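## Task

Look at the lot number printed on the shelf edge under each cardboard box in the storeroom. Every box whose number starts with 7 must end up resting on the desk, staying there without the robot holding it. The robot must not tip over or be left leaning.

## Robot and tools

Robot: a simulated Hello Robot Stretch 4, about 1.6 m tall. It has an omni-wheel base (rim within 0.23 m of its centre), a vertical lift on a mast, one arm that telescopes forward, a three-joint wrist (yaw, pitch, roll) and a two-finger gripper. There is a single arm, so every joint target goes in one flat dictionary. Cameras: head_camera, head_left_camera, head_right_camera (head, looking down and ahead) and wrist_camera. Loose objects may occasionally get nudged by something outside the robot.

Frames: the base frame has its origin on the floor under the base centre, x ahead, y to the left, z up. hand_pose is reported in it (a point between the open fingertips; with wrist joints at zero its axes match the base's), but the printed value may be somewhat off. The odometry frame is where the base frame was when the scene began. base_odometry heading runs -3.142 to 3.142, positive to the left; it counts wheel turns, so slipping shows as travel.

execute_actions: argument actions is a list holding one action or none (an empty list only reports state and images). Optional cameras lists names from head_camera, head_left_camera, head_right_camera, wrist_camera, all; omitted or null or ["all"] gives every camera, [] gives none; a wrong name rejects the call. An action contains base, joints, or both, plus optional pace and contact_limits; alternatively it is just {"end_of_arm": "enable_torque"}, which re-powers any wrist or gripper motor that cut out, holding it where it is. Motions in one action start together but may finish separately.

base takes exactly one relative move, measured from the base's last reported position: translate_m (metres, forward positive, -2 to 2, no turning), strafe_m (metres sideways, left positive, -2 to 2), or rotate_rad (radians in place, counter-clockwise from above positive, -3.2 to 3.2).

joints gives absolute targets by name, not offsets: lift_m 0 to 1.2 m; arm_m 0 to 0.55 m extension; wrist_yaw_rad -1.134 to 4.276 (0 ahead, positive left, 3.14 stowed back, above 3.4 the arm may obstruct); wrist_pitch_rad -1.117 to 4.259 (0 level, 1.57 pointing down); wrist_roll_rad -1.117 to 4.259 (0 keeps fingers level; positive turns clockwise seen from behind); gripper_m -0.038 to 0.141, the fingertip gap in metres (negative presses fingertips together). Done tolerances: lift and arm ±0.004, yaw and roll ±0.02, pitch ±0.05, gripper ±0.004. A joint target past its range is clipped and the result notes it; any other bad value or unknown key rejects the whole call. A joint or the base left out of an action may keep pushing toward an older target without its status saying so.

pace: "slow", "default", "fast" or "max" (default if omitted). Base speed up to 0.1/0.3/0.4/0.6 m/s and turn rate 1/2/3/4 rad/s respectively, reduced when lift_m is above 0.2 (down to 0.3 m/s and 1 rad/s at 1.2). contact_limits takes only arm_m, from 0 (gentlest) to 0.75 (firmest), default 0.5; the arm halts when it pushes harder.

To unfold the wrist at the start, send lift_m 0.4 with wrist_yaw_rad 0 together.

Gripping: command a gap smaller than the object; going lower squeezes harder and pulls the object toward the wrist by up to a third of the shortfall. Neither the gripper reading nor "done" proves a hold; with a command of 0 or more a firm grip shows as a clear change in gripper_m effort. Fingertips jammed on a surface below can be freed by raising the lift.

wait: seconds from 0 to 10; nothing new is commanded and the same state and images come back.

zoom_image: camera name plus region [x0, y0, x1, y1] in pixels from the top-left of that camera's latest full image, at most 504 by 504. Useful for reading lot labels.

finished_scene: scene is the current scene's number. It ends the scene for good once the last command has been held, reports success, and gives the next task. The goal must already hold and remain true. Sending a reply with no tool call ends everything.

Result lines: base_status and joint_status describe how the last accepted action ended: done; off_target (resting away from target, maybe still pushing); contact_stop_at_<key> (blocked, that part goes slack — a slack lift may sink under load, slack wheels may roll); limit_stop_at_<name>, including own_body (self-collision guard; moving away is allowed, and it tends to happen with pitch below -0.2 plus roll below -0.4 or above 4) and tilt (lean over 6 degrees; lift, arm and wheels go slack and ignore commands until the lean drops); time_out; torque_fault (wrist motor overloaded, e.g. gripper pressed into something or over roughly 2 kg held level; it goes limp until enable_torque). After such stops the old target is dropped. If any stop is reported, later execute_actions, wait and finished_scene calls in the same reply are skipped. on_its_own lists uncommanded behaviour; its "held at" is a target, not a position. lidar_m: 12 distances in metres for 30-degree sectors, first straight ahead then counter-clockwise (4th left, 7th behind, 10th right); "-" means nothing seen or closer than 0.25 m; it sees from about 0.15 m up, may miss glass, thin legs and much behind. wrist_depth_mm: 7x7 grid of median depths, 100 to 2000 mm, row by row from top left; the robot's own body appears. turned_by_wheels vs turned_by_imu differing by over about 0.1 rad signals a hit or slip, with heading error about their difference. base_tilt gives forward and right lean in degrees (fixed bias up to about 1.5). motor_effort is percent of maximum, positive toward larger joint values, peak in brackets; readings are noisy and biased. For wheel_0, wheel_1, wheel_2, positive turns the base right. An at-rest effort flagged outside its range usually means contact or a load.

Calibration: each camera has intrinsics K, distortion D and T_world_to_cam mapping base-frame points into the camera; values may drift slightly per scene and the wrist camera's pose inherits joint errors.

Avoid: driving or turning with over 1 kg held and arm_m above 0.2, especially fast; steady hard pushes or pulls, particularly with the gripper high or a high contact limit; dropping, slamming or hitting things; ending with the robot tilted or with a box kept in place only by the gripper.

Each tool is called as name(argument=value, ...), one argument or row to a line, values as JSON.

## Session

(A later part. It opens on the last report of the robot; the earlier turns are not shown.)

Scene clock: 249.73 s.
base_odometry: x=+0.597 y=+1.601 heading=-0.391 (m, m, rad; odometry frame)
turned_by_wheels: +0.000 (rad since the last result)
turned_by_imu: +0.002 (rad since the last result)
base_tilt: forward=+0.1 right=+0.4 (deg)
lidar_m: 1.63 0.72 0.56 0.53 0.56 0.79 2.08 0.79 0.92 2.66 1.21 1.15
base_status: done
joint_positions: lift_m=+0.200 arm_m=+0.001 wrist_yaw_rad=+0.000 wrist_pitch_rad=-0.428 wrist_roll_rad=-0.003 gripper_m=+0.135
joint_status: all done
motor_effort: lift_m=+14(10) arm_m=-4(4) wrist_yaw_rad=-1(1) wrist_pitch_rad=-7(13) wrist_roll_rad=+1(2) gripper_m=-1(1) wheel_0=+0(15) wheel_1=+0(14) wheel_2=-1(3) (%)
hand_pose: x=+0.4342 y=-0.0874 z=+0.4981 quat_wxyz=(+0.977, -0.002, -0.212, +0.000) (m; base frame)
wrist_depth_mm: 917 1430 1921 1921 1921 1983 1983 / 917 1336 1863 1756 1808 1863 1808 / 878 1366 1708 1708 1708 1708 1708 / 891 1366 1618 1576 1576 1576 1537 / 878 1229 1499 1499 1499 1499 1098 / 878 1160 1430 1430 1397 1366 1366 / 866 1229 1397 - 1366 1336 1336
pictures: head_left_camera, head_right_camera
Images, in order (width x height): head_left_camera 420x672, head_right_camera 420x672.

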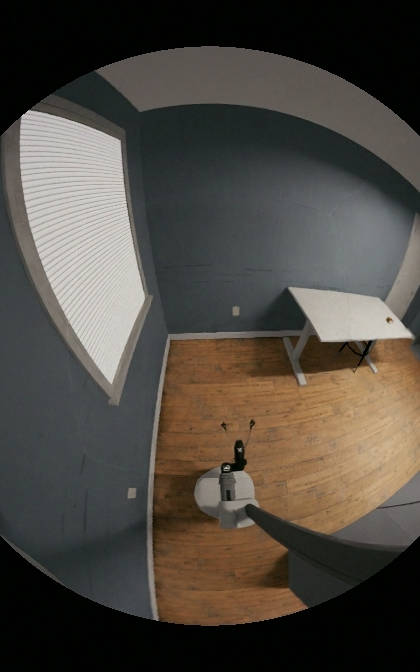

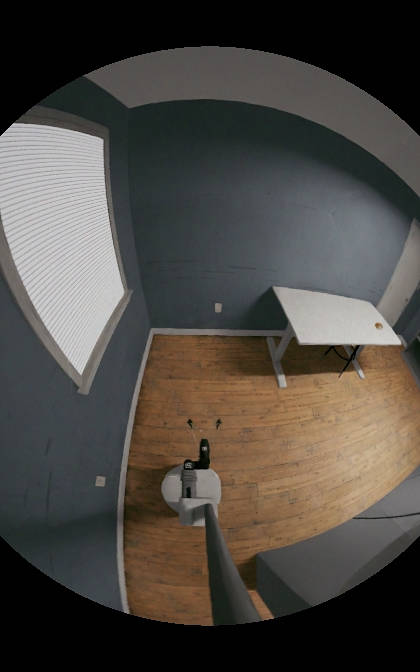

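execute_actions(
  actions=[
    {"base": {"translate_m": -1.72}, "pace": "max"},
  ],
  cameras=["head_left_camera", "head_right_camera"],
)

Scene clock: 261.33 s.
base_odometry: x=-0.993 y=+2.257 heading=-0.391 (m, m, rad; odometry frame)
turned_by_wheels: +0.000 (rad since the last result)
turned_by_imu: -0.014 (rad since the last result)
base_tilt: forward=+0.0 right=+0.3 (deg)
lidar_m: 2.17 0.79 0.57 0.55 0.53 0.39 0.37 0.39 0.56 1.52 0.88 0.74
base_status: done
joint_positions: lift_m=+0.200 arm_m=+0.001 wrist_yaw_rad=+0.000 wrist_pitch_rad=-0.428 wrist_roll_rad=-0.003 gripper_m=+0.135
joint_status: not commanded
motor_effort: lift_m=+15(15) arm_m=-4(4) wrist_yaw_rad=-1(1) wrist_pitch_rad=-6(8) wrist_roll_rad=+3(0) gripper_m=-2(1) wheel_0=+0(5) wheel_1=+2(10) wheel_2=-2(14) (%)
hand_pose: x=+0.4341 y=-0.0874 z=+0.4981 quat_wxyz=(+0.977, -0.002, -0.212, +0.000) (m; base frame)
wrist_depth_mm: 946 1464 - - - 741 569 / 946 1430 - - - 741 535 / 931 1464 - - - 759 512 / 931 1397 - - - 750 521 / 931 1308 - - - 707 525 / 931 1182 - - - 668 521 / 904 1281 - - - 723 525
pictures: head_left_camera, head_right_camera
Images, in order (width x height): head_left_camera 420x672, head_right_camera 420x672.

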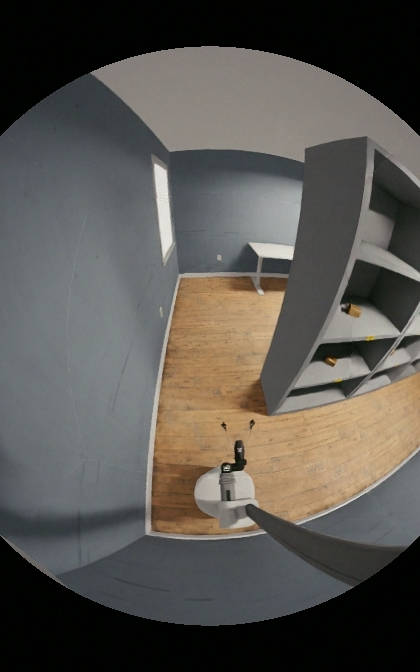

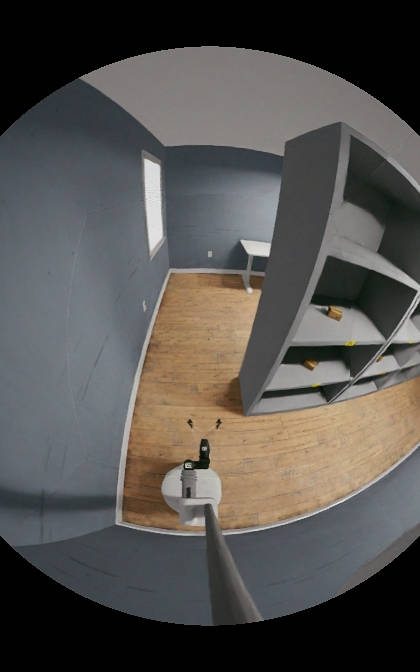

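execute_actions(
  actions=[
    {"base": {"strafe_m": -0.83}, "joints": {"wrist_pitch_rad": -0.47}, "pace": "max"},
  ],
  cameras=["head_camera", "wrist_camera"],
)

Scene clock: 281.40 s.
base_odometry: x=-1.310 y=+1.490 heading=-0.392 (m, m, rad; odometry frame)
turned_by_wheels: +0.000 (rad since the last result)
turned_by_imu: -0.004 (rad since the last result)
base_tilt: forward=+0.1 right=+0.2 (deg)
lidar_m: 0.58 0.62 1.42 1.37 0.54 0.39 0.37 0.39 0.56 1.54 0.86 0.63
base_status: done
joint_positions: lift_m=+0.200 arm_m=+0.001 wrist_yaw_rad=+0.000 wrist_pitch_rad=-0.468 wrist_roll_rad=-0.003 gripper_m=+0.135
joint_status: all done
motor_effort: lift_m=+16(16) arm_m=-4(4) wrist_yaw_rad=-1(2) wrist_pitch_rad=-5(8) wrist_roll_rad=+3(2) gripper_m=+1(1) wheel_0=-3(16) wheel_1=+1(12) wheel_2=-1(2) (%)
hand_pose: x=+0.4291 y=-0.0874 z=+0.5085 quat_wxyz=(+0.973, -0.002, -0.232, +0.000) (m; base frame)
wrist_depth_mm: 597 621 609 615 627 621 591 / 603 732 732 741 750 741 574 / 603 854 917 931 946 842 574 / 591 904 960 960 960 866 580 / 597 842 904 904 904 798 569 / 410 410 415 402 410 415 462 / 591 778 798 - 809 768 597
pictures: head_camera, wrist_camera
camera_calibration (this result's frames):
wrist_camera: T_world_to_cam=[[0.0250156, -0.99935, -0.025948, -0.0794734], [0.444654, 0.0343702, -0.895043, 0.323896], [0.895353, 0.0108522, 0.445225, -0.377803], [0, 0, 0, 1]] pos_world=[0.196234, -0.0864542, 0.456046]
Images, in order (width x height): head_camera 420x560, wrist_camera 616x392.

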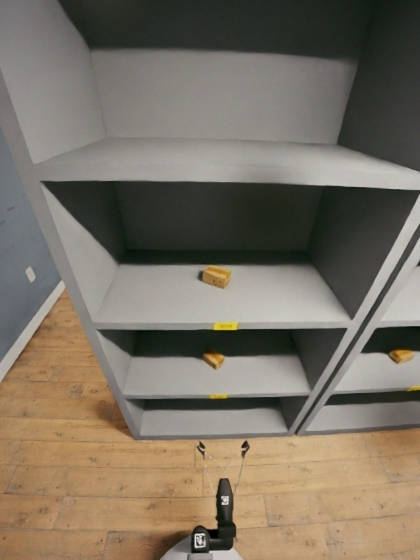

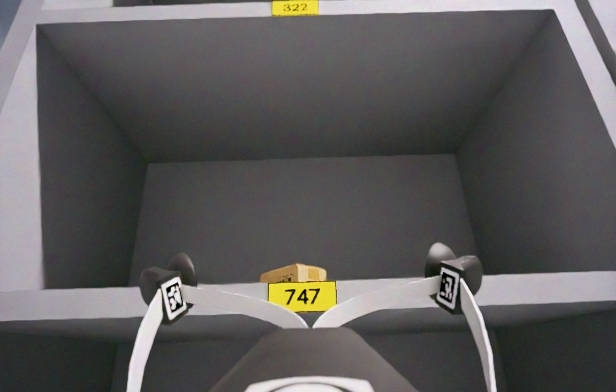

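zoom_image(
  camera="head_camera",
  region=[185, 320, 255, 405],
)

execute_actions(
  actions=[
    {"base": {"strafe_m": -0.94}, "joints": {"wrist_pitch_rad": -0.5}, "pace": "max"},
  ],
  cameras=["head_camera", "wrist_camera"],
)

Region (185, 320, 255, 405) of head_camera's 420x560 image, scaled by 5.929, with more detail than that image has; it fills the left 415 columns of this view, and the rest is white.

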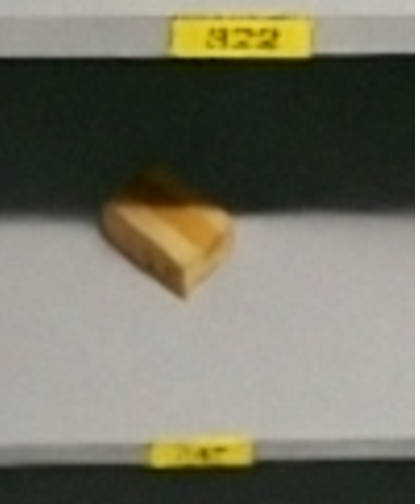

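Scene clock: 289.50 s.
base_odometry: x=-1.669 y=+0.621 heading=-0.392 (m, m, rad; odometry frame)
turned_by_wheels: +0.000 (rad since the last result)
turned_by_imu: -0.004 (rad since the last result)
base_tilt: forward=+0.0 right=+0.4 (deg)
lidar_m: 0.58 0.61 0.84 1.53 0.54 0.38 0.36 0.39 0.57 1.54 0.86 0.63
base_status: done
joint_positions: lift_m=+0.200 arm_m=+0.001 wrist_yaw_rad=+0.000 wrist_pitch_rad=-0.498 wrist_roll_rad=-0.003 gripper_m=+0.135
joint_status: all done
motor_effort: lift_m=+16(16) arm_m=-4(4) wrist_yaw_rad=-2(1) wrist_pitch_rad=-7(8) wrist_roll_rad=+0(2) gripper_m=-1(1) wheel_0=-1(10) wheel_1=+0(14) wheel_2=-1(2) (%)
hand_pose: x=+0.4251 y=-0.0874 z=+0.5161 quat_wxyz=(+0.969, -0.002, -0.246, +0.000) (m; base frame)
wrist_depth_mm: 621 634 634 627 627 627 615 / 609 699 707 715 715 732 585 / 609 820 891 891 891 831 580 / 597 917 991 976 976 854 585 / 591 842 931 931 917 809 591 / 410 404 404 404 404 404 430 / 559 723 778 - 788 788 591
pictures: head_camera, wrist_camera
camera_calibration (this result's frames):
wrist_camera: T_world_to_cam=[[0.0257727, -0.999351, -0.0251845, -0.0798928], [0.47134, 0.0343647, -0.881282, 0.314088], [0.881575, 0.0108426, 0.471919, -0.385526], [0, 0, 0, 1]] pos_world=[0.193887, -0.0864544, 0.456726]
Images, in order (width x height): head_camera 420x560, wrist_camera 616x392.

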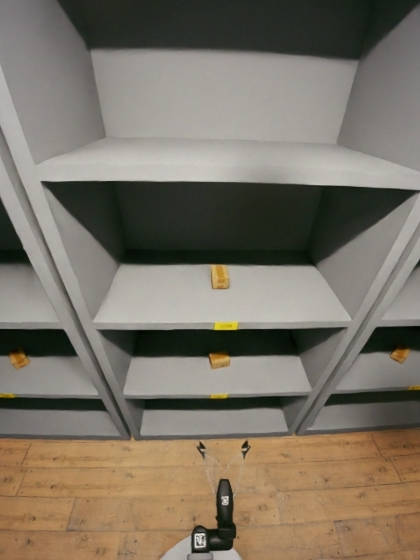

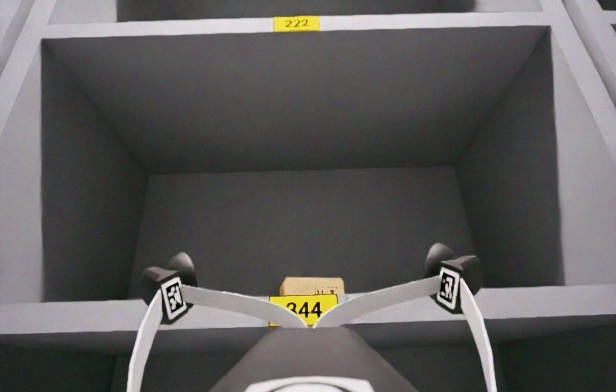

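zoom_image(
  camera="wrist_camera",
  region=[250, 270, 360, 335],
)

zoom_image(
  camera="wrist_camera",
  region=[260, 5, 335, 45],
)

Region (250, 270, 360, 335) of wrist_camera's 616x392 image, scaled by 4.582; it fills the top 298 rows of this view, and the rest is white.

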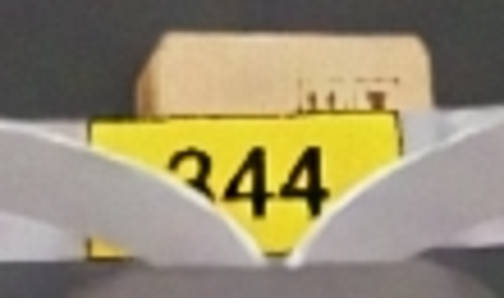

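Region (260, 5, 335, 45) of wrist_camera's 616x392 image, scaled by 6.720; it fills the top 269 rows of this view, and the rest is white.

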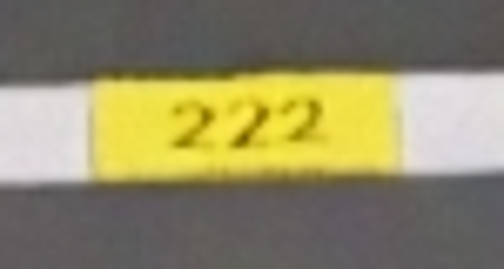

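execute_actions(
  actions=[
    {"base": {"strafe_m": -0.94}, "joints": {"wrist_pitch_rad": -0.475}, "pace": "max"},
  ],
  cameras=["head_camera", "wrist_camera"],
)

Scene clock: 312.97 s.
base_odometry: x=-2.028 y=-0.248 heading=-0.392 (m, m, rad; odometry frame)
turned_by_wheels: +0.000 (rad since the last result)
turned_by_imu: -0.004 (rad since the last result)
base_tilt: forward=+0.1 right=+0.4 (deg)
lidar_m: 0.59 0.61 0.86 1.51 0.54 0.38 0.36 0.37 0.55 1.47 0.86 0.62
base_status: done
joint_positions: lift_m=+0.200 arm_m=+0.001 wrist_yaw_rad=+0.000 wrist_pitch_rad=-0.473 wrist_roll_rad=-0.003 gripper_m=+0.135
joint_status: all done
motor_effort: lift_m=+16(16) arm_m=-4(4) wrist_yaw_rad=-2(2) wrist_pitch_rad=-6(6) wrist_roll_rad=+4(2) gripper_m=+0(1) wheel_0=-2(19) wheel_1=+2(13) wheel_2=-1(3) (%)
hand_pose: x=+0.4285 y=-0.0874 z=+0.5097 quat_wxyz=(+0.972, -0.002, -0.234, +0.000) (m; base frame)
wrist_depth_mm: 603 621 627 621 627 627 609 / 609 723 723 741 750 741 580 / 603 866 904 917 946 854 580 / 597 917 976 976 976 854 585 / 597 842 917 917 917 798 597 / 413 407 418 404 418 415 436 / 585 778 798 - 809 788 597
pictures: head_camera, wrist_camera
camera_calibration (this result's frames):
wrist_camera: T_world_to_cam=[[0.0251497, -0.99935, -0.0258198, -0.0795459], [0.449205, 0.0343707, -0.892767, 0.32222], [0.893075, 0.0108545, 0.449778, -0.379114], [0, 0, 0, 1]] pos_world=[0.195835, -0.0864541, 0.456131]
Images, in order (width x height): head_camera 420x560, wrist_camera 616x392.

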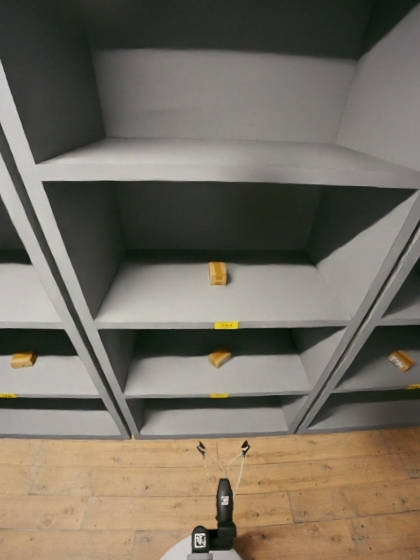

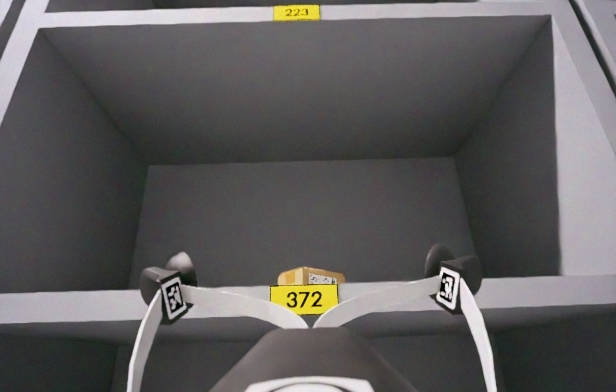

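Unit 3: 223, 372. Now unit 4.

execute_actions(
  actions=[
    {"base": {"strafe_m": -0.45}, "joints": {"wrist_pitch_rad": -0.36, "wrist_yaw_rad": -0.72}, "pace": "max"},
  ],
  cameras=["head_camera", "wrist_camera"],
)

Scene clock: 321.03 s.
base_odometry: x=-2.199 y=-0.664 heading=-0.392 (m, m, rad; odometry frame)
turned_by_wheels: +0.000 (rad since the last result)
turned_by_imu: -0.003 (rad since the last result)
base_tilt: forward=+0.1 right=+0.3 (deg)
lidar_m: 0.58 0.63 0.86 1.53 0.53 0.39 0.36 0.37 0.55 1.02 0.88 0.62
base_status: done
joint_positions: lift_m=+0.200 arm_m=+0.001 wrist_yaw_rad=-0.720 wrist_pitch_rad=-0.358 wrist_roll_rad=-0.003 gripper_m=+0.135
joint_status: all done
motor_effort: lift_m=+16(16) arm_m=-4(4) wrist_yaw_rad=-2(18) wrist_pitch_rad=-7(6) wrist_roll_rad=+3(2) gripper_m=+3(0) wheel_0=-2(15) wheel_1=+2(17) wheel_2=-1(1) (%)
hand_pose: x=+0.3172 y=-0.2439 z=+0.4794 quat_wxyz=(+0.921, -0.064, -0.166, -0.347) (m; base frame)
wrist_depth_mm: 469 676 707 1281 1229 1060 904 / 455 842 842 878 1182 1025 866 / 442 960 1078 1138 1098 1008 842 / 430 931 1118 1308 1138 976 831 / 407 466 1008 1205 1060 904 820 / 394 798 640 661 960 878 798 / 377 809 931 - 976 891 768
pictures: head_camera, wrist_camera
camera_calibration (this result's frames):
wrist_camera: T_world_to_cam=[[-0.642253, -0.765962, -0.02854, 0.0360098], [0.281127, -0.200756, -0.938437, 0.368358], [0.713078, -0.610737, 0.344268, -0.308277], [0, 0, 0, 1]] pos_world=[0.139397, -0.086744, 0.452838]
Images, in order (width x height): head_camera 420x560, wrist_camera 616x392.

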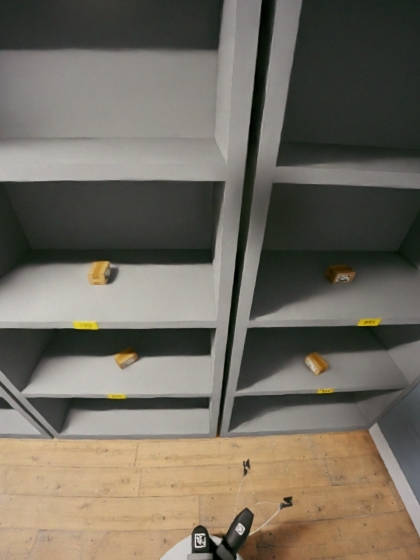

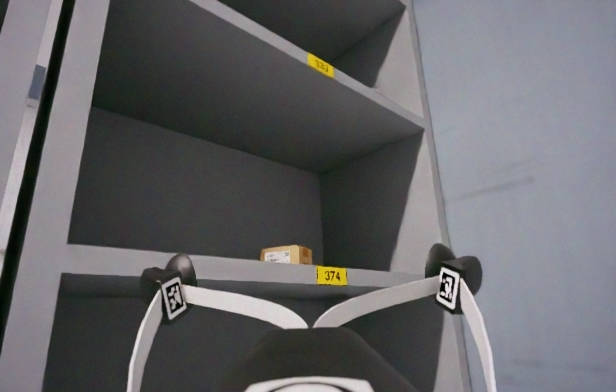

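zoom_image(
  camera="wrist_camera",
  region=[290, 40, 350, 90],
)

zoom_image(
  camera="head_camera",
  region=[345, 310, 395, 335],
)

zoom_image(
  camera="wrist_camera",
  region=[300, 255, 365, 295],
)

zoom_image(
  camera="head_camera",
  region=[60, 312, 110, 337],
)

Region (290, 40, 350, 90) of wrist_camera's 616x392 image, scaled by 8.400.

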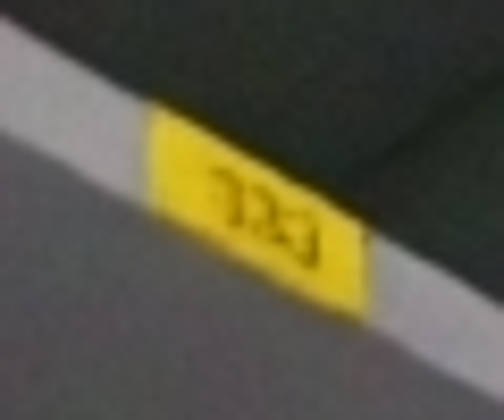

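Region (345, 310, 395, 335) of head_camera's 420x560 image, scaled by 10.080, with more detail than that image has.

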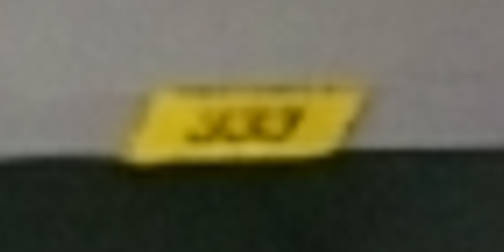

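Region (300, 255, 365, 295) of wrist_camera's 616x392 image, scaled by 7.754; it fills the top 310 rows of this view, and the rest is white.

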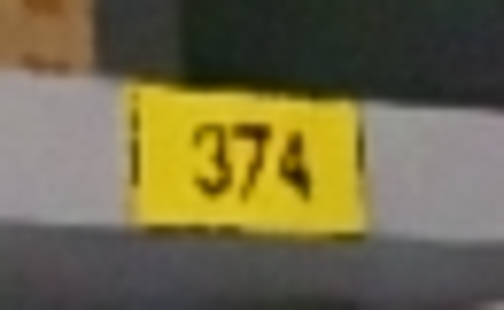

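Region (60, 312, 110, 337) of head_camera's 420x560 image, scaled by 10.080, with more detail than that image has.

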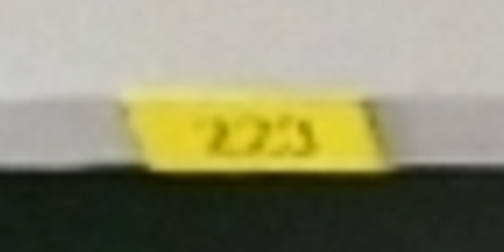

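execute_actions(
  actions=[],
  cameras=["head_camera", "head_right_camera", "wrist_camera"],
)

zoom_image(
  camera="head_camera",
  region=[320, 255, 400, 335],
)

zoom_image(
  camera="wrist_camera",
  region=[270, 25, 370, 105],
)

Scene clock: 332.37 s.
base_odometry: x=-2.199 y=-0.664 heading=-0.392 (m, m, rad; odometry frame)
turned_by_wheels: +0.000 (rad since the last result)
turned_by_imu: -0.001 (rad since the last result)
base_tilt: forward=+0.1 right=+0.3 (deg)
lidar_m: 0.59 0.62 0.85 1.52 0.52 0.39 0.36 0.38 0.54 1.01 0.87 0.64
base_status: done
joint_positions: lift_m=+0.200 arm_m=+0.001 wrist_yaw_rad=-0.720 wrist_pitch_rad=-0.358 wrist_roll_rad=-0.003 gripper_m=+0.135
joint_status: all done
motor_effort: lift_m=+16(16) arm_m=-4(4) wrist_yaw_rad=-2(18) wrist_pitch_rad=-6(6) wrist_roll_rad=+3(2) gripper_m=-1(0) wheel_0=-2(15) wheel_1=+2(17) wheel_2=-1(1) (%)
hand_pose: x=+0.3172 y=-0.2439 z=+0.4794 quat_wxyz=(+0.921, -0.064, -0.166, -0.347) (m; base frame)
wrist_depth_mm: 469 668 707 1281 1255 1042 904 / 462 842 854 866 1160 1025 866 / 442 960 1098 1182 1098 1008 854 / 430 917 1078 1308 1118 991 842 / 410 469 1008 1229 1060 904 798 / 397 788 634 654 946 878 788 / 375 809 960 - 976 878 778
pictures: head_camera, head_right_camera, wrist_camera
camera_calibration (this result's frames):
wrist_camera: T_world_to_cam=[[-0.642253, -0.765962, -0.0285401, 0.0360098], [0.281127, -0.200756, -0.938437, 0.368358], [0.713077, -0.610737, 0.344268, -0.308277], [0, 0, 0, 1]] pos_world=[0.139397, -0.086744, 0.452838]
Images, in order (width x height): head_camera 420x560, head_right_camera 420x672, wrist_camera 616x392.

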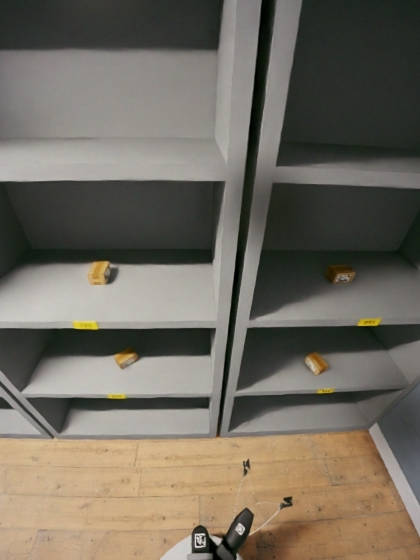

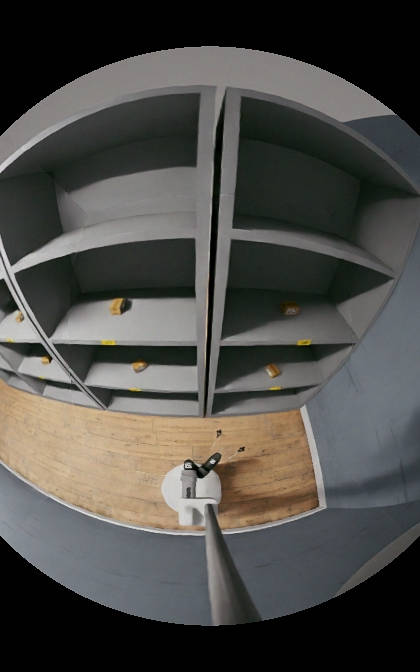

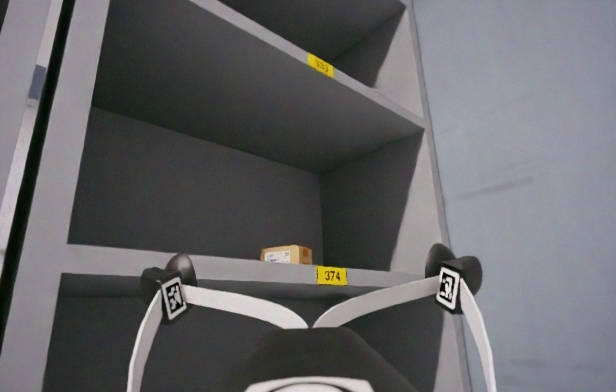

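Region (320, 255, 400, 335) of head_camera's 420x560 image, scaled by 6.300, with more detail than that image has.

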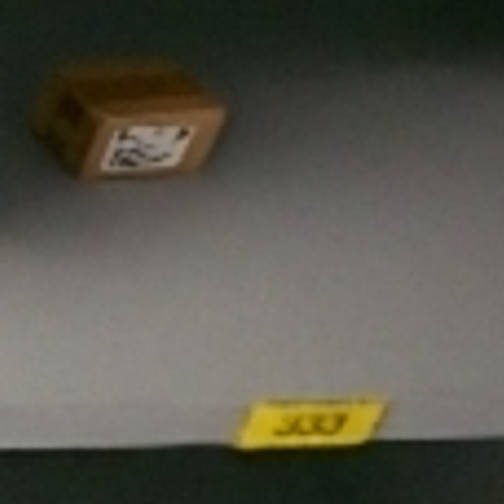

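Region (270, 25, 370, 105) of wrist_camera's 616x392 image, scaled by 5.040; it fills the top 403 rows of this view, and the rest is white.

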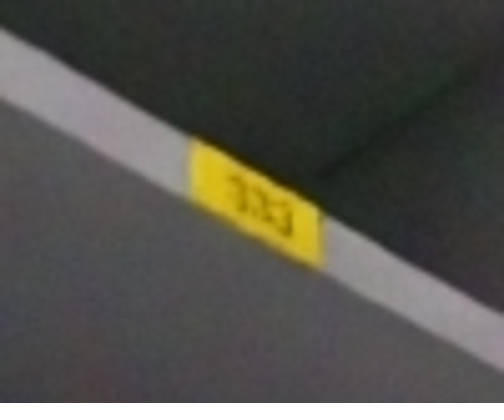

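execute_actions(
  actions=[
    {"base": {"strafe_m": 1.771}, "joints": {"wrist_pitch_rad": 0.15, "wrist_yaw_rad": 0.84, "lift_m": 0.444, "arm_m": 0.03}, "pace": "max"},
  ],
  cameras=["head_camera", "wrist_camera"],
)

Scene clock: 415.23 s.
base_odometry: x=-1.523 y=+0.973 heading=-0.392 (m, m, rad; odometry frame)
turned_by_wheels: +0.000 (rad since the last result)
turned_by_imu: +0.001 (rad since the last result)
base_tilt: forward=+0.1 right=+0.4 (deg)
lidar_m: 0.59 0.62 0.87 1.51 0.54 0.39 0.37 0.40 0.56 1.51 0.87 0.62
base_status: done
joint_positions: lift_m=+0.444 arm_m=+0.029 wrist_yaw_rad=+0.840 wrist_pitch_rad=+0.152 wrist_roll_rad=-0.003 gripper_m=+0.135
joint_status: all done
motor_effort: lift_m=+20(26) arm_m=+4(6) wrist_yaw_rad=-1(5) wrist_pitch_rad=-7(6) wrist_roll_rad=+3(2) gripper_m=+1(2) wheel_0=+2(12) wheel_1=-2(15) wheel_2=+0(1) (%)
hand_pose: x=+0.4556 y=+0.1540 z=+0.5783 quat_wxyz=(+0.910, -0.033, +0.069, +0.407) (m; base frame)
wrist_depth_mm: 1576 891 960 1025 842 699 621 / 1618 904 1008 1098 866 707 634 / 1618 1756 1025 1118 878 741 640 / 1661 1756 750 661 647 615 262 / 1661 1863 1060 1098 399 357 266 / 1464 1281 1042 1098 917 300 272 / 1078 1025 991 - 904 788 279
pictures: head_camera, wrist_camera
camera_calibration (this result's frames):
wrist_camera: T_world_to_cam=[[0.747721, -0.663055, -0.0356564, -0.212475], [-0.131212, -0.0949003, -0.986802, 0.701644], [0.65092, 0.742531, -0.15796, -0.0876857], [0, 0, 0, 1]] pos_world=[0.308012, -0.00918674, 0.670957]
Images, in order (width x height): head_camera 420x560, wrist_camera 616x392.

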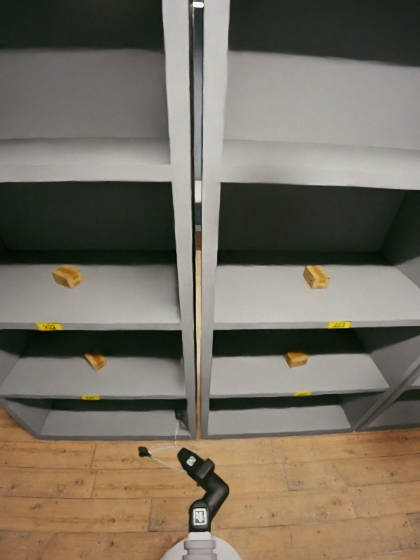

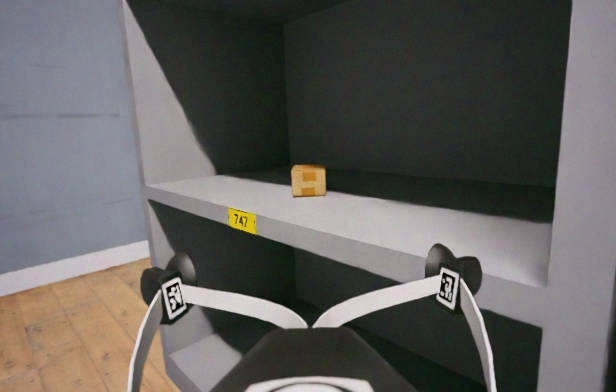

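zoom_image(
  camera="wrist_camera",
  region=[270, 150, 350, 210],
)

zoom_image(
  camera="head_camera",
  region=[60, 330, 240, 500],
)

Region (270, 150, 350, 210) of wrist_camera's 616x392 image, scaled by 6.300; it fills the top 378 rows of this view, and the rest is white.

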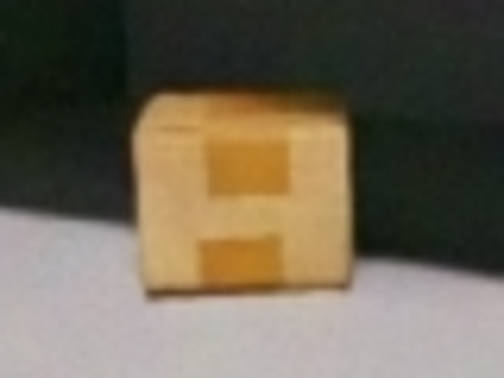

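Region (60, 330, 240, 500) of head_camera's 420x560 image, scaled by 2.800, with more detail than that image has.

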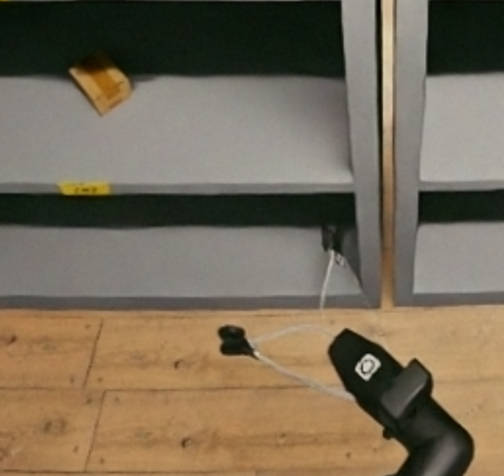

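execute_actions(
  actions=[
    {"base": {"strafe_m": 0.265}, "joints": {"arm_m": 0.273}, "pace": "fast"},
  ],
  cameras=["head_camera", "wrist_camera"],
)

Scene clock: 434.00 s.
base_odometry: x=-1.422 y=+1.218 heading=-0.392 (m, m, rad; odometry frame)
turned_by_wheels: +0.000 (rad since the last result)
turned_by_imu: -0.001 (rad since the last result)
base_tilt: forward=+0.1 right=+0.4 (deg)
lidar_m: 0.58 0.61 0.85 1.52 0.56 0.38 0.36 0.41 0.56 1.53 0.86 0.63
base_status: done
joint_positions: lift_m=+0.444 arm_m=+0.272 wrist_yaw_rad=+0.840 wrist_pitch_rad=+0.152 wrist_roll_rad=-0.003 gripper_m=+0.135
joint_status: all done
motor_effort: lift_m=+20(20) arm_m=+5(5) wrist_yaw_rad=-1(3) wrist_pitch_rad=-7(5) wrist_roll_rad=+2(2) gripper_m=+0(2) wheel_0=+2(11) wheel_1=-2(14) wheel_2=-1(0) (%)
hand_pose: x=+0.6985 y=+0.1540 z=+0.5783 quat_wxyz=(+0.910, -0.033, +0.069, +0.407) (m; base frame)
wrist_depth_mm: 512 585 691 699 574 477 415 / 525 591 699 723 580 488 424 / 544 609 723 759 597 500 433 / 559 609 691 668 574 500 442 / 559 399 387 301 366 351 343 / 1281 256 237 246 230 236 247 / 1025 233 213 - 205 193 191
pictures: head_camera, wrist_camera
camera_calibration (this result's frames):
wrist_camera: T_world_to_cam=[[0.747712, -0.663065, -0.0356562, -0.394124], [-0.131233, -0.094921, -0.986797, 0.733528], [0.650926, 0.742519, -0.157989, -0.245807], [0, 0, 0, 1]] pos_world=[0.550956, -0.00918706, 0.670955]
Images, in order (width x height): head_camera 420x560, wrist_camera 616x392.

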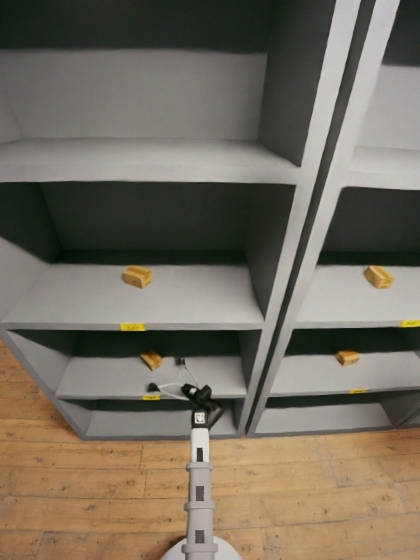

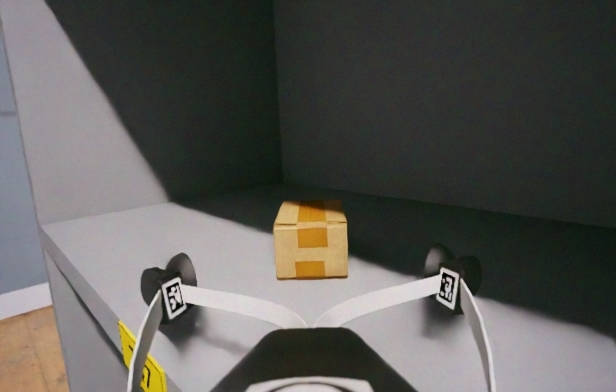

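execute_actions(
  actions=[
    {"base": {"strafe_m": 0.076}, "joints": {"arm_m": 0.343, "gripper_m": 0.11}, "pace": "fast"},
  ],
  cameras=["wrist_camera"],
)

Scene clock: 441.10 s.
base_odometry: x=-1.393 y=+1.288 heading=-0.392 (m, m, rad; odometry frame)
turned_by_wheels: +0.000 (rad since the last result)
turned_by_imu: -0.001 (rad since the last result)
base_tilt: forward=+0.1 right=+0.4 (deg)
lidar_m: 0.58 0.62 1.67 1.51 0.55 0.39 0.37 0.39 0.55 1.51 0.88 0.61
base_status: done
joint_positions: lift_m=+0.444 arm_m=+0.342 wrist_yaw_rad=+0.840 wrist_pitch_rad=+0.152 wrist_roll_rad=-0.003 gripper_m=+0.110
joint_status: all done
motor_effort: lift_m=+20(20) arm_m=+4(6) wrist_yaw_rad=-2(1) wrist_pitch_rad=-5(8) wrist_roll_rad=+2(2) gripper_m=+0(0) wheel_0=+2(5) wheel_1=-3(9) wheel_2=+0(1) (%)
hand_pose: x=+0.7685 y=+0.1540 z=+0.5782 quat_wxyz=(+0.910, -0.033, +0.069, +0.407) (m; base frame)
wrist_depth_mm: 449 517 609 603 488 413 359 / 455 525 621 627 504 415 366 / 462 539 634 647 517 430 373 / 473 549 609 621 517 442 384 / 407 399 384 230 362 355 343 / 277 271 200 195 227 236 248 / 209 198 213 - 206 187 191
pictures: wrist_camera
camera_calibration (this result's frames):
wrist_camera: T_world_to_cam=[[0.747717, -0.663059, -0.0356563, -0.446478], [-0.131242, -0.0949333, -0.986794, 0.742719], [0.650918, 0.742523, -0.158004, -0.291367], [0, 0, 0, 1]] pos_world=[0.620971, -0.00918557, 0.670954]
Images, in order (width x height): wrist_camera 616x392.

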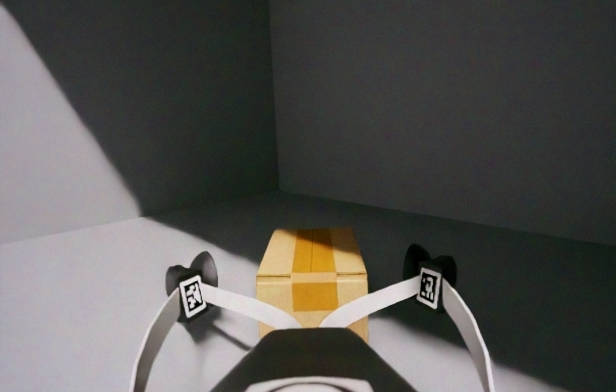

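execute_actions(
  actions=[
    {"joints": {"gripper_m": 0.015}},
  ],
  cameras=["wrist_camera"],
)

execute_actions(
  actions=[
    {"joints": {"lift_m": 0.464}, "pace": "fast"},
  ],
  cameras=["wrist_camera"],
)

Scene clock: 448.13 s.
base_odometry: x=-1.393 y=+1.288 heading=-0.392 (m, m, rad; odometry frame)
turned_by_wheels: +0.000 (rad since the last result)
turned_by_imu: -0.001 (rad since the last result)
base_tilt: forward=+0.1 right=+0.4 (deg)
lidar_m: 0.59 0.61 1.66 1.53 0.54 0.38 0.35 0.40 0.57 1.53 0.87 0.62
base_status: not commanded
joint_positions: lift_m=+0.444 arm_m=+0.342 wrist_yaw_rad=+0.840 wrist_pitch_rad=+0.153 wrist_roll_rad=-0.003 gripper_m=+0.015
joint_status: all done
motor_effort: lift_m=+20(20) arm_m=+4(4) wrist_yaw_rad=-1(1) wrist_pitch_rad=-7(8) wrist_roll_rad=+4(2) gripper_m=-16(17) wheel_0=+2(2) wheel_1=-2(3) wheel_2=+0(0) (%)
hand_pose: x=+0.7685 y=+0.1540 z=+0.5780 quat_wxyz=(+0.910, -0.033, +0.069, +0.407) (m; base frame)
wrist_depth_mm: 449 521 615 603 492 410 359 / 459 521 621 627 504 421 366 / 462 535 640 654 517 430 373 / 469 539 615 621 517 439 382 / 410 397 384 221 359 351 343 / 276 270 189 182 187 235 246 / 208 195 203 - 204 186 190
pictures: wrist_camera
camera_calibration (this result's frames):
wrist_camera: T_world_to_cam=[[0.747661, -0.663123, -0.0356608, -0.446447], [-0.131822, -0.0955684, -0.986656, 0.742931], [0.650866, 0.742385, -0.158867, -0.290804], [0, 0, 0, 1]] pos_world=[0.621001, -0.00915955, 0.670897]
Images, in order (width x height): wrist_camera 616x392.

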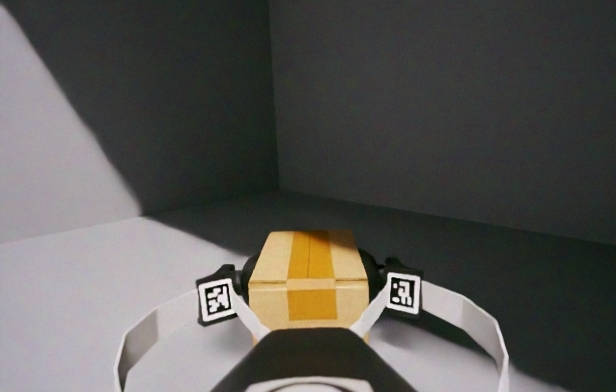

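Scene clock: 448.83 s.
base_odometry: x=-1.393 y=+1.288 heading=-0.392 (m, m, rad; odometry frame)
turned_by_wheels: +0.000 (rad since the last result)
turned_by_imu: +0.000 (rad since the last result)
base_tilt: forward=+0.1 right=+0.4 (deg)
lidar_m: 0.58 0.62 1.66 1.54 0.54 0.39 0.36 0.40 0.56 1.54 0.88 0.62
base_status: not commanded
joint_positions: lift_m=+0.464 arm_m=+0.342 wrist_yaw_rad=+0.840 wrist_pitch_rad=+0.153 wrist_roll_rad=-0.003 gripper_m=+0.015
joint_status: all done
motor_effort: lift_m=+21(22) arm_m=+4(4) wrist_yaw_rad=-1(2) wrist_pitch_rad=-10(8) wrist_roll_rad=+0(2) gripper_m=-21(20) wheel_0=+2(2) wheel_1=-3(3) wheel_2=+0(0) (%)
hand_pose: x=+0.7685 y=+0.1540 z=+0.5978 quat_wxyz=(+0.910, -0.033, +0.069, +0.407) (m; base frame)
wrist_depth_mm: 449 517 609 609 488 410 359 / 459 521 621 634 508 415 368 / 462 535 634 654 521 430 375 / 469 544 627 647 535 442 382 / 455 459 445 222 415 407 373 / 319 314 189 183 187 272 283 / 241 225 235 - 236 215 219
pictures: wrist_camera
camera_calibration (this result's frames):
wrist_camera: T_world_to_cam=[[0.747657, -0.663127, -0.0356617, -0.445737], [-0.131935, -0.095694, -0.986628, 0.762594], [0.650848, 0.742364, -0.159036, -0.287529], [0, 0, 0, 1]] pos_world=[0.621009, -0.00915335, 0.690774]
Images, in order (width x height): wrist_camera 616x392.

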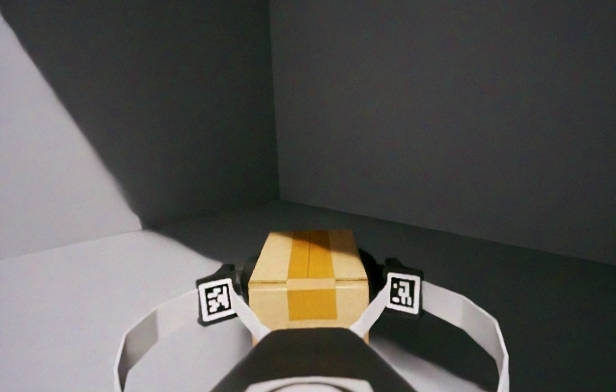

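execute_actions(
  actions=[
    {"base": {"strafe_m": 0.22}, "joints": {"arm_m": 0.0}, "pace": "max"},
  ],
  cameras=[],
)

execute_actions(
  actions=[
    {"base": {"strafe_m": 0.78}, "joints": {"lift_m": 0.22, "wrist_yaw_rad": 0.0}, "pace": "max"},
  ],
  cameras=["head_camera", "wrist_camera"],
)

Scene clock: 463.80 s.
base_odometry: x=-1.309 y=+1.492 heading=-0.392 (m, m, rad; odometry frame)
turned_by_wheels: +0.000 (rad since the last result)
turned_by_imu: -0.001 (rad since the last result)
base_tilt: forward=+0.0 right=+0.3 (deg)
lidar_m: 0.58 0.62 1.42 1.37 0.55 0.40 0.37 0.39 0.56 1.53 0.85 0.61
base_status: done
joint_positions: lift_m=+0.464 arm_m=+0.001 wrist_yaw_rad=+0.840 wrist_pitch_rad=+0.154 wrist_roll_rad=-0.003 gripper_m=+0.015
joint_status: all done
motor_effort: lift_m=+21(21) arm_m=-4(5) wrist_yaw_rad=-1(3) wrist_pitch_rad=-9(11) wrist_roll_rad=+0(3) gripper_m=-19(17) wheel_0=+1(15) wheel_1=+0(15) wheel_2=-1(2) (%)
hand_pose: x=+0.4270 y=+0.1540 z=+0.5978 quat_wxyz=(+0.910, -0.033, +0.069, +0.407) (m; base frame)
wrist_depth_mm: 1138 1281 1537 480 574 707 634 / 1138 1308 1618 488 591 723 647 / 1160 1366 1576 508 603 741 661 / 1160 1397 1618 535 603 699 640 / 1182 1430 1618 222 421 413 402 / 1205 1336 189 182 187 327 304 / 1118 1060 1098 - 732 831 715
pictures: none
No camera images: the call's "cameras" was empty. Leave "cameras" out to get every camera's image.

Scene clock: 466.70 s.
base_odometry: x=-1.011 y=+2.213 heading=-0.392 (m, m, rad; odometry frame)
turned_by_wheels: +0.000 (rad since the last result)
turned_by_imu: +0.000 (rad since the last result)
base_tilt: forward=+0.1 right=+0.4 (deg)
lidar_m: 2.38 0.87 0.62 0.59 0.53 0.40 0.38 0.39 0.56 1.53 0.88 0.71
base_status: done
joint_positions: lift_m=+0.220 arm_m=+0.001 wrist_yaw_rad=+0.000 wrist_pitch_rad=+0.154 wrist_roll_rad=-0.003 gripper_m=+0.015
joint_status: all done
motor_effort: lift_m=+15(17) arm_m=-4(5) wrist_yaw_rad=-2(8) wrist_pitch_rad=-10(10) wrist_roll_rad=+2(3) gripper_m=-18(21) wheel_0=+2(14) wheel_1=-1(12) wheel_2=-1(1) (%)
hand_pose: x=+0.4567 y=-0.0874 z=+0.3543 quat_wxyz=(+0.997, -0.002, +0.077, +0.000) (m; base frame)
wrist_depth_mm: 1042 1661 - - - 615 439 / 1025 1618 - - - 634 442 / 1008 1537 - - - 634 445 / 1025 1537 - - - 640 452 / 991 1336 1336 222 1255 654 452 / 891 931 189 182 187 574 459 / 715 676 707 - 715 615 459
pictures: head_camera, wrist_camera
camera_calibration (this result's frames):
wrist_camera: T_world_to_cam=[[0.00534664, -0.99935, -0.0356607, -0.0717088], [-0.15943, 0.0343532, -0.986611, 0.481968], [0.987195, 0.0109605, -0.159143, -0.161697], [0, 0, 0, 1]] pos_world=[0.23685, -0.086447, 0.447225]
Images, in order (width x height): head_camera 420x560, wrist_camera 616x392.

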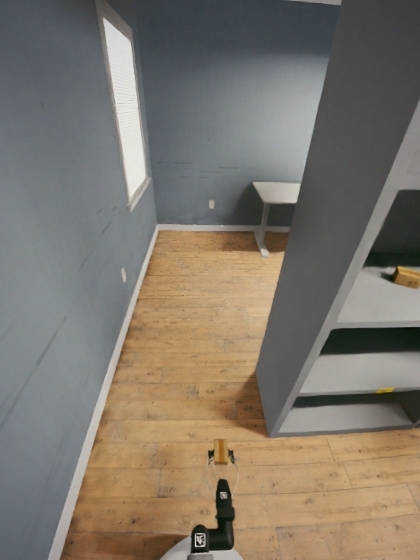

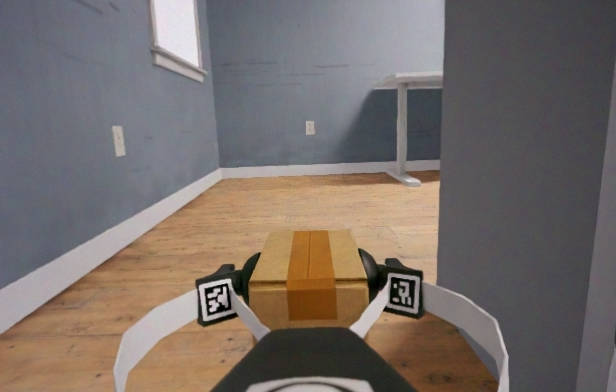

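execute_actions(
  actions=[
    {"base": {"translate_m": 2.0}, "joints": {"lift_m": 0.672}, "pace": "max"},
  ],
  cameras=["head_camera", "head_right_camera"],
)

Scene clock: 476.77 s.
base_odometry: x=+0.838 y=+1.449 heading=-0.392 (m, m, rad; odometry frame)
turned_by_wheels: +0.000 (rad since the last result)
turned_by_imu: +0.012 (rad since the last result)
base_tilt: forward=+0.1 right=+0.3 (deg)
lidar_m: 1.34 0.77 0.57 0.57 0.62 0.86 2.37 1.00 1.35 2.13 0.89 0.96
base_status: done
joint_positions: lift_m=+0.672 arm_m=+0.001 wrist_yaw_rad=+0.000 wrist_pitch_rad=+0.154 wrist_roll_rad=-0.003 gripper_m=+0.015
joint_status: all done
motor_effort: lift_m=+20(25) arm_m=-4(4) wrist_yaw_rad=-2(0) wrist_pitch_rad=-11(10) wrist_roll_rad=+3(3) gripper_m=-22(20) wheel_0=-3(13) wheel_1=-2(9) wheel_2=+1(15) (%)
hand_pose: x=+0.4567 y=-0.0874 z=+0.8059 quat_wxyz=(+0.997, -0.002, +0.077, +0.000) (m; base frame)
wrist_depth_mm: 1008 1078 1060 1060 1060 1078 1078 / 1008 1118 1118 1098 1078 1118 1098 / 976 1138 1138 1118 1138 1138 1118 / 976 1182 1182 1160 1160 1182 1118 / 976 1229 1182 221 1229 1205 1205 / 960 1229 189 182 187 1229 1255 / 960 1255 1281 - 1308 1281 1281
pictures: head_camera, head_right_camera
Images, in order (width x height): head_camera 420x560, head_right_camera 420x672.

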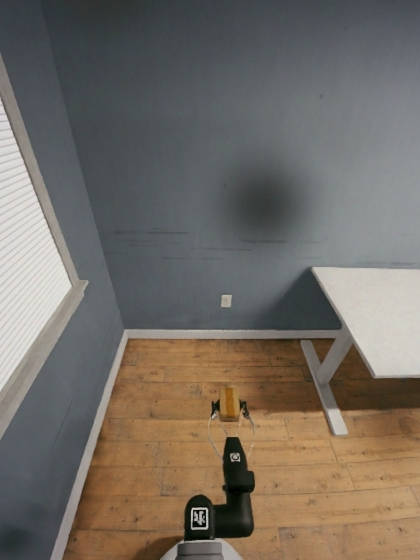

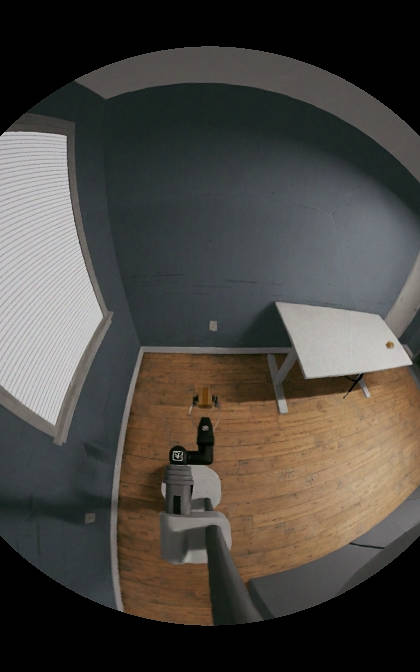

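execute_actions(
  actions=[
    {"base": {"strafe_m": -0.85}, "joints": {"arm_m": 0.34}, "pace": "max"},
  ],
  cameras=["head_camera", "wrist_camera"],
)

Scene clock: 488.03 s.
base_odometry: x=+0.513 y=+0.664 heading=-0.392 (m, m, rad; odometry frame)
turned_by_wheels: +0.000 (rad since the last result)
turned_by_imu: -0.002 (rad since the last result)
base_tilt: forward=+0.2 right=+0.4 (deg)
lidar_m: 0.55 1.40 1.46 1.40 1.48 0.95 0.91 0.94 1.35 2.83 0.78 0.58
base_status: done
joint_positions: lift_m=+0.672 arm_m=+0.339 wrist_yaw_rad=+0.000 wrist_pitch_rad=+0.154 wrist_roll_rad=-0.003 gripper_m=+0.015
joint_status: all done
motor_effort: lift_m=+20(20) arm_m=+4(6) wrist_yaw_rad=-1(2) wrist_pitch_rad=-12(10) wrist_roll_rad=+2(3) gripper_m=-19(19) wheel_0=-1(19) wheel_1=+2(12) wheel_2=+0(1) (%)
hand_pose: x=+0.7952 y=-0.0874 z=+0.8059 quat_wxyz=(+0.997, -0.002, +0.077, +0.000) (m; base frame)
wrist_depth_mm: 732 741 732 741 741 741 732 / 759 750 759 759 768 759 768 / 778 778 788 778 778 778 778 / 820 798 809 798 788 809 778 / 842 820 508 222 477 466 455 / 854 355 189 182 187 312 325 / 272 259 268 - 271 254 253
pictures: head_camera, wrist_camera
camera_calibration (this result's frames):
wrist_camera: T_world_to_cam=[[0.00525449, -0.99935, -0.0356607, -0.0573663], [-0.159415, 0.034368, -0.986613, 0.981515], [0.987198, 0.010869, -0.15913, -0.424016], [0, 0, 0, 1]] pos_world=[0.575357, -0.0864531, 0.898856]
Images, in order (width x height): head_camera 420x560, wrist_camera 616x392.

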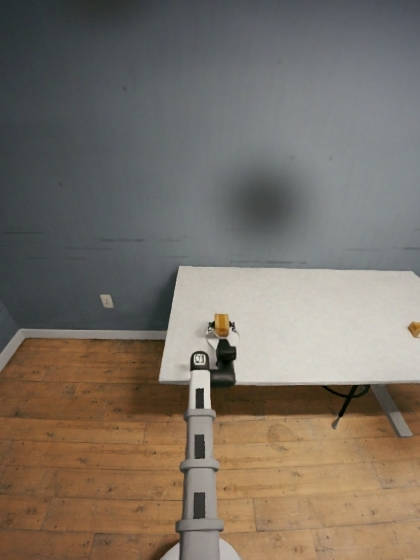

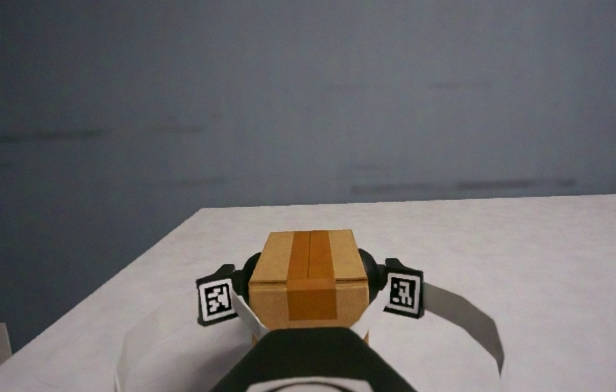

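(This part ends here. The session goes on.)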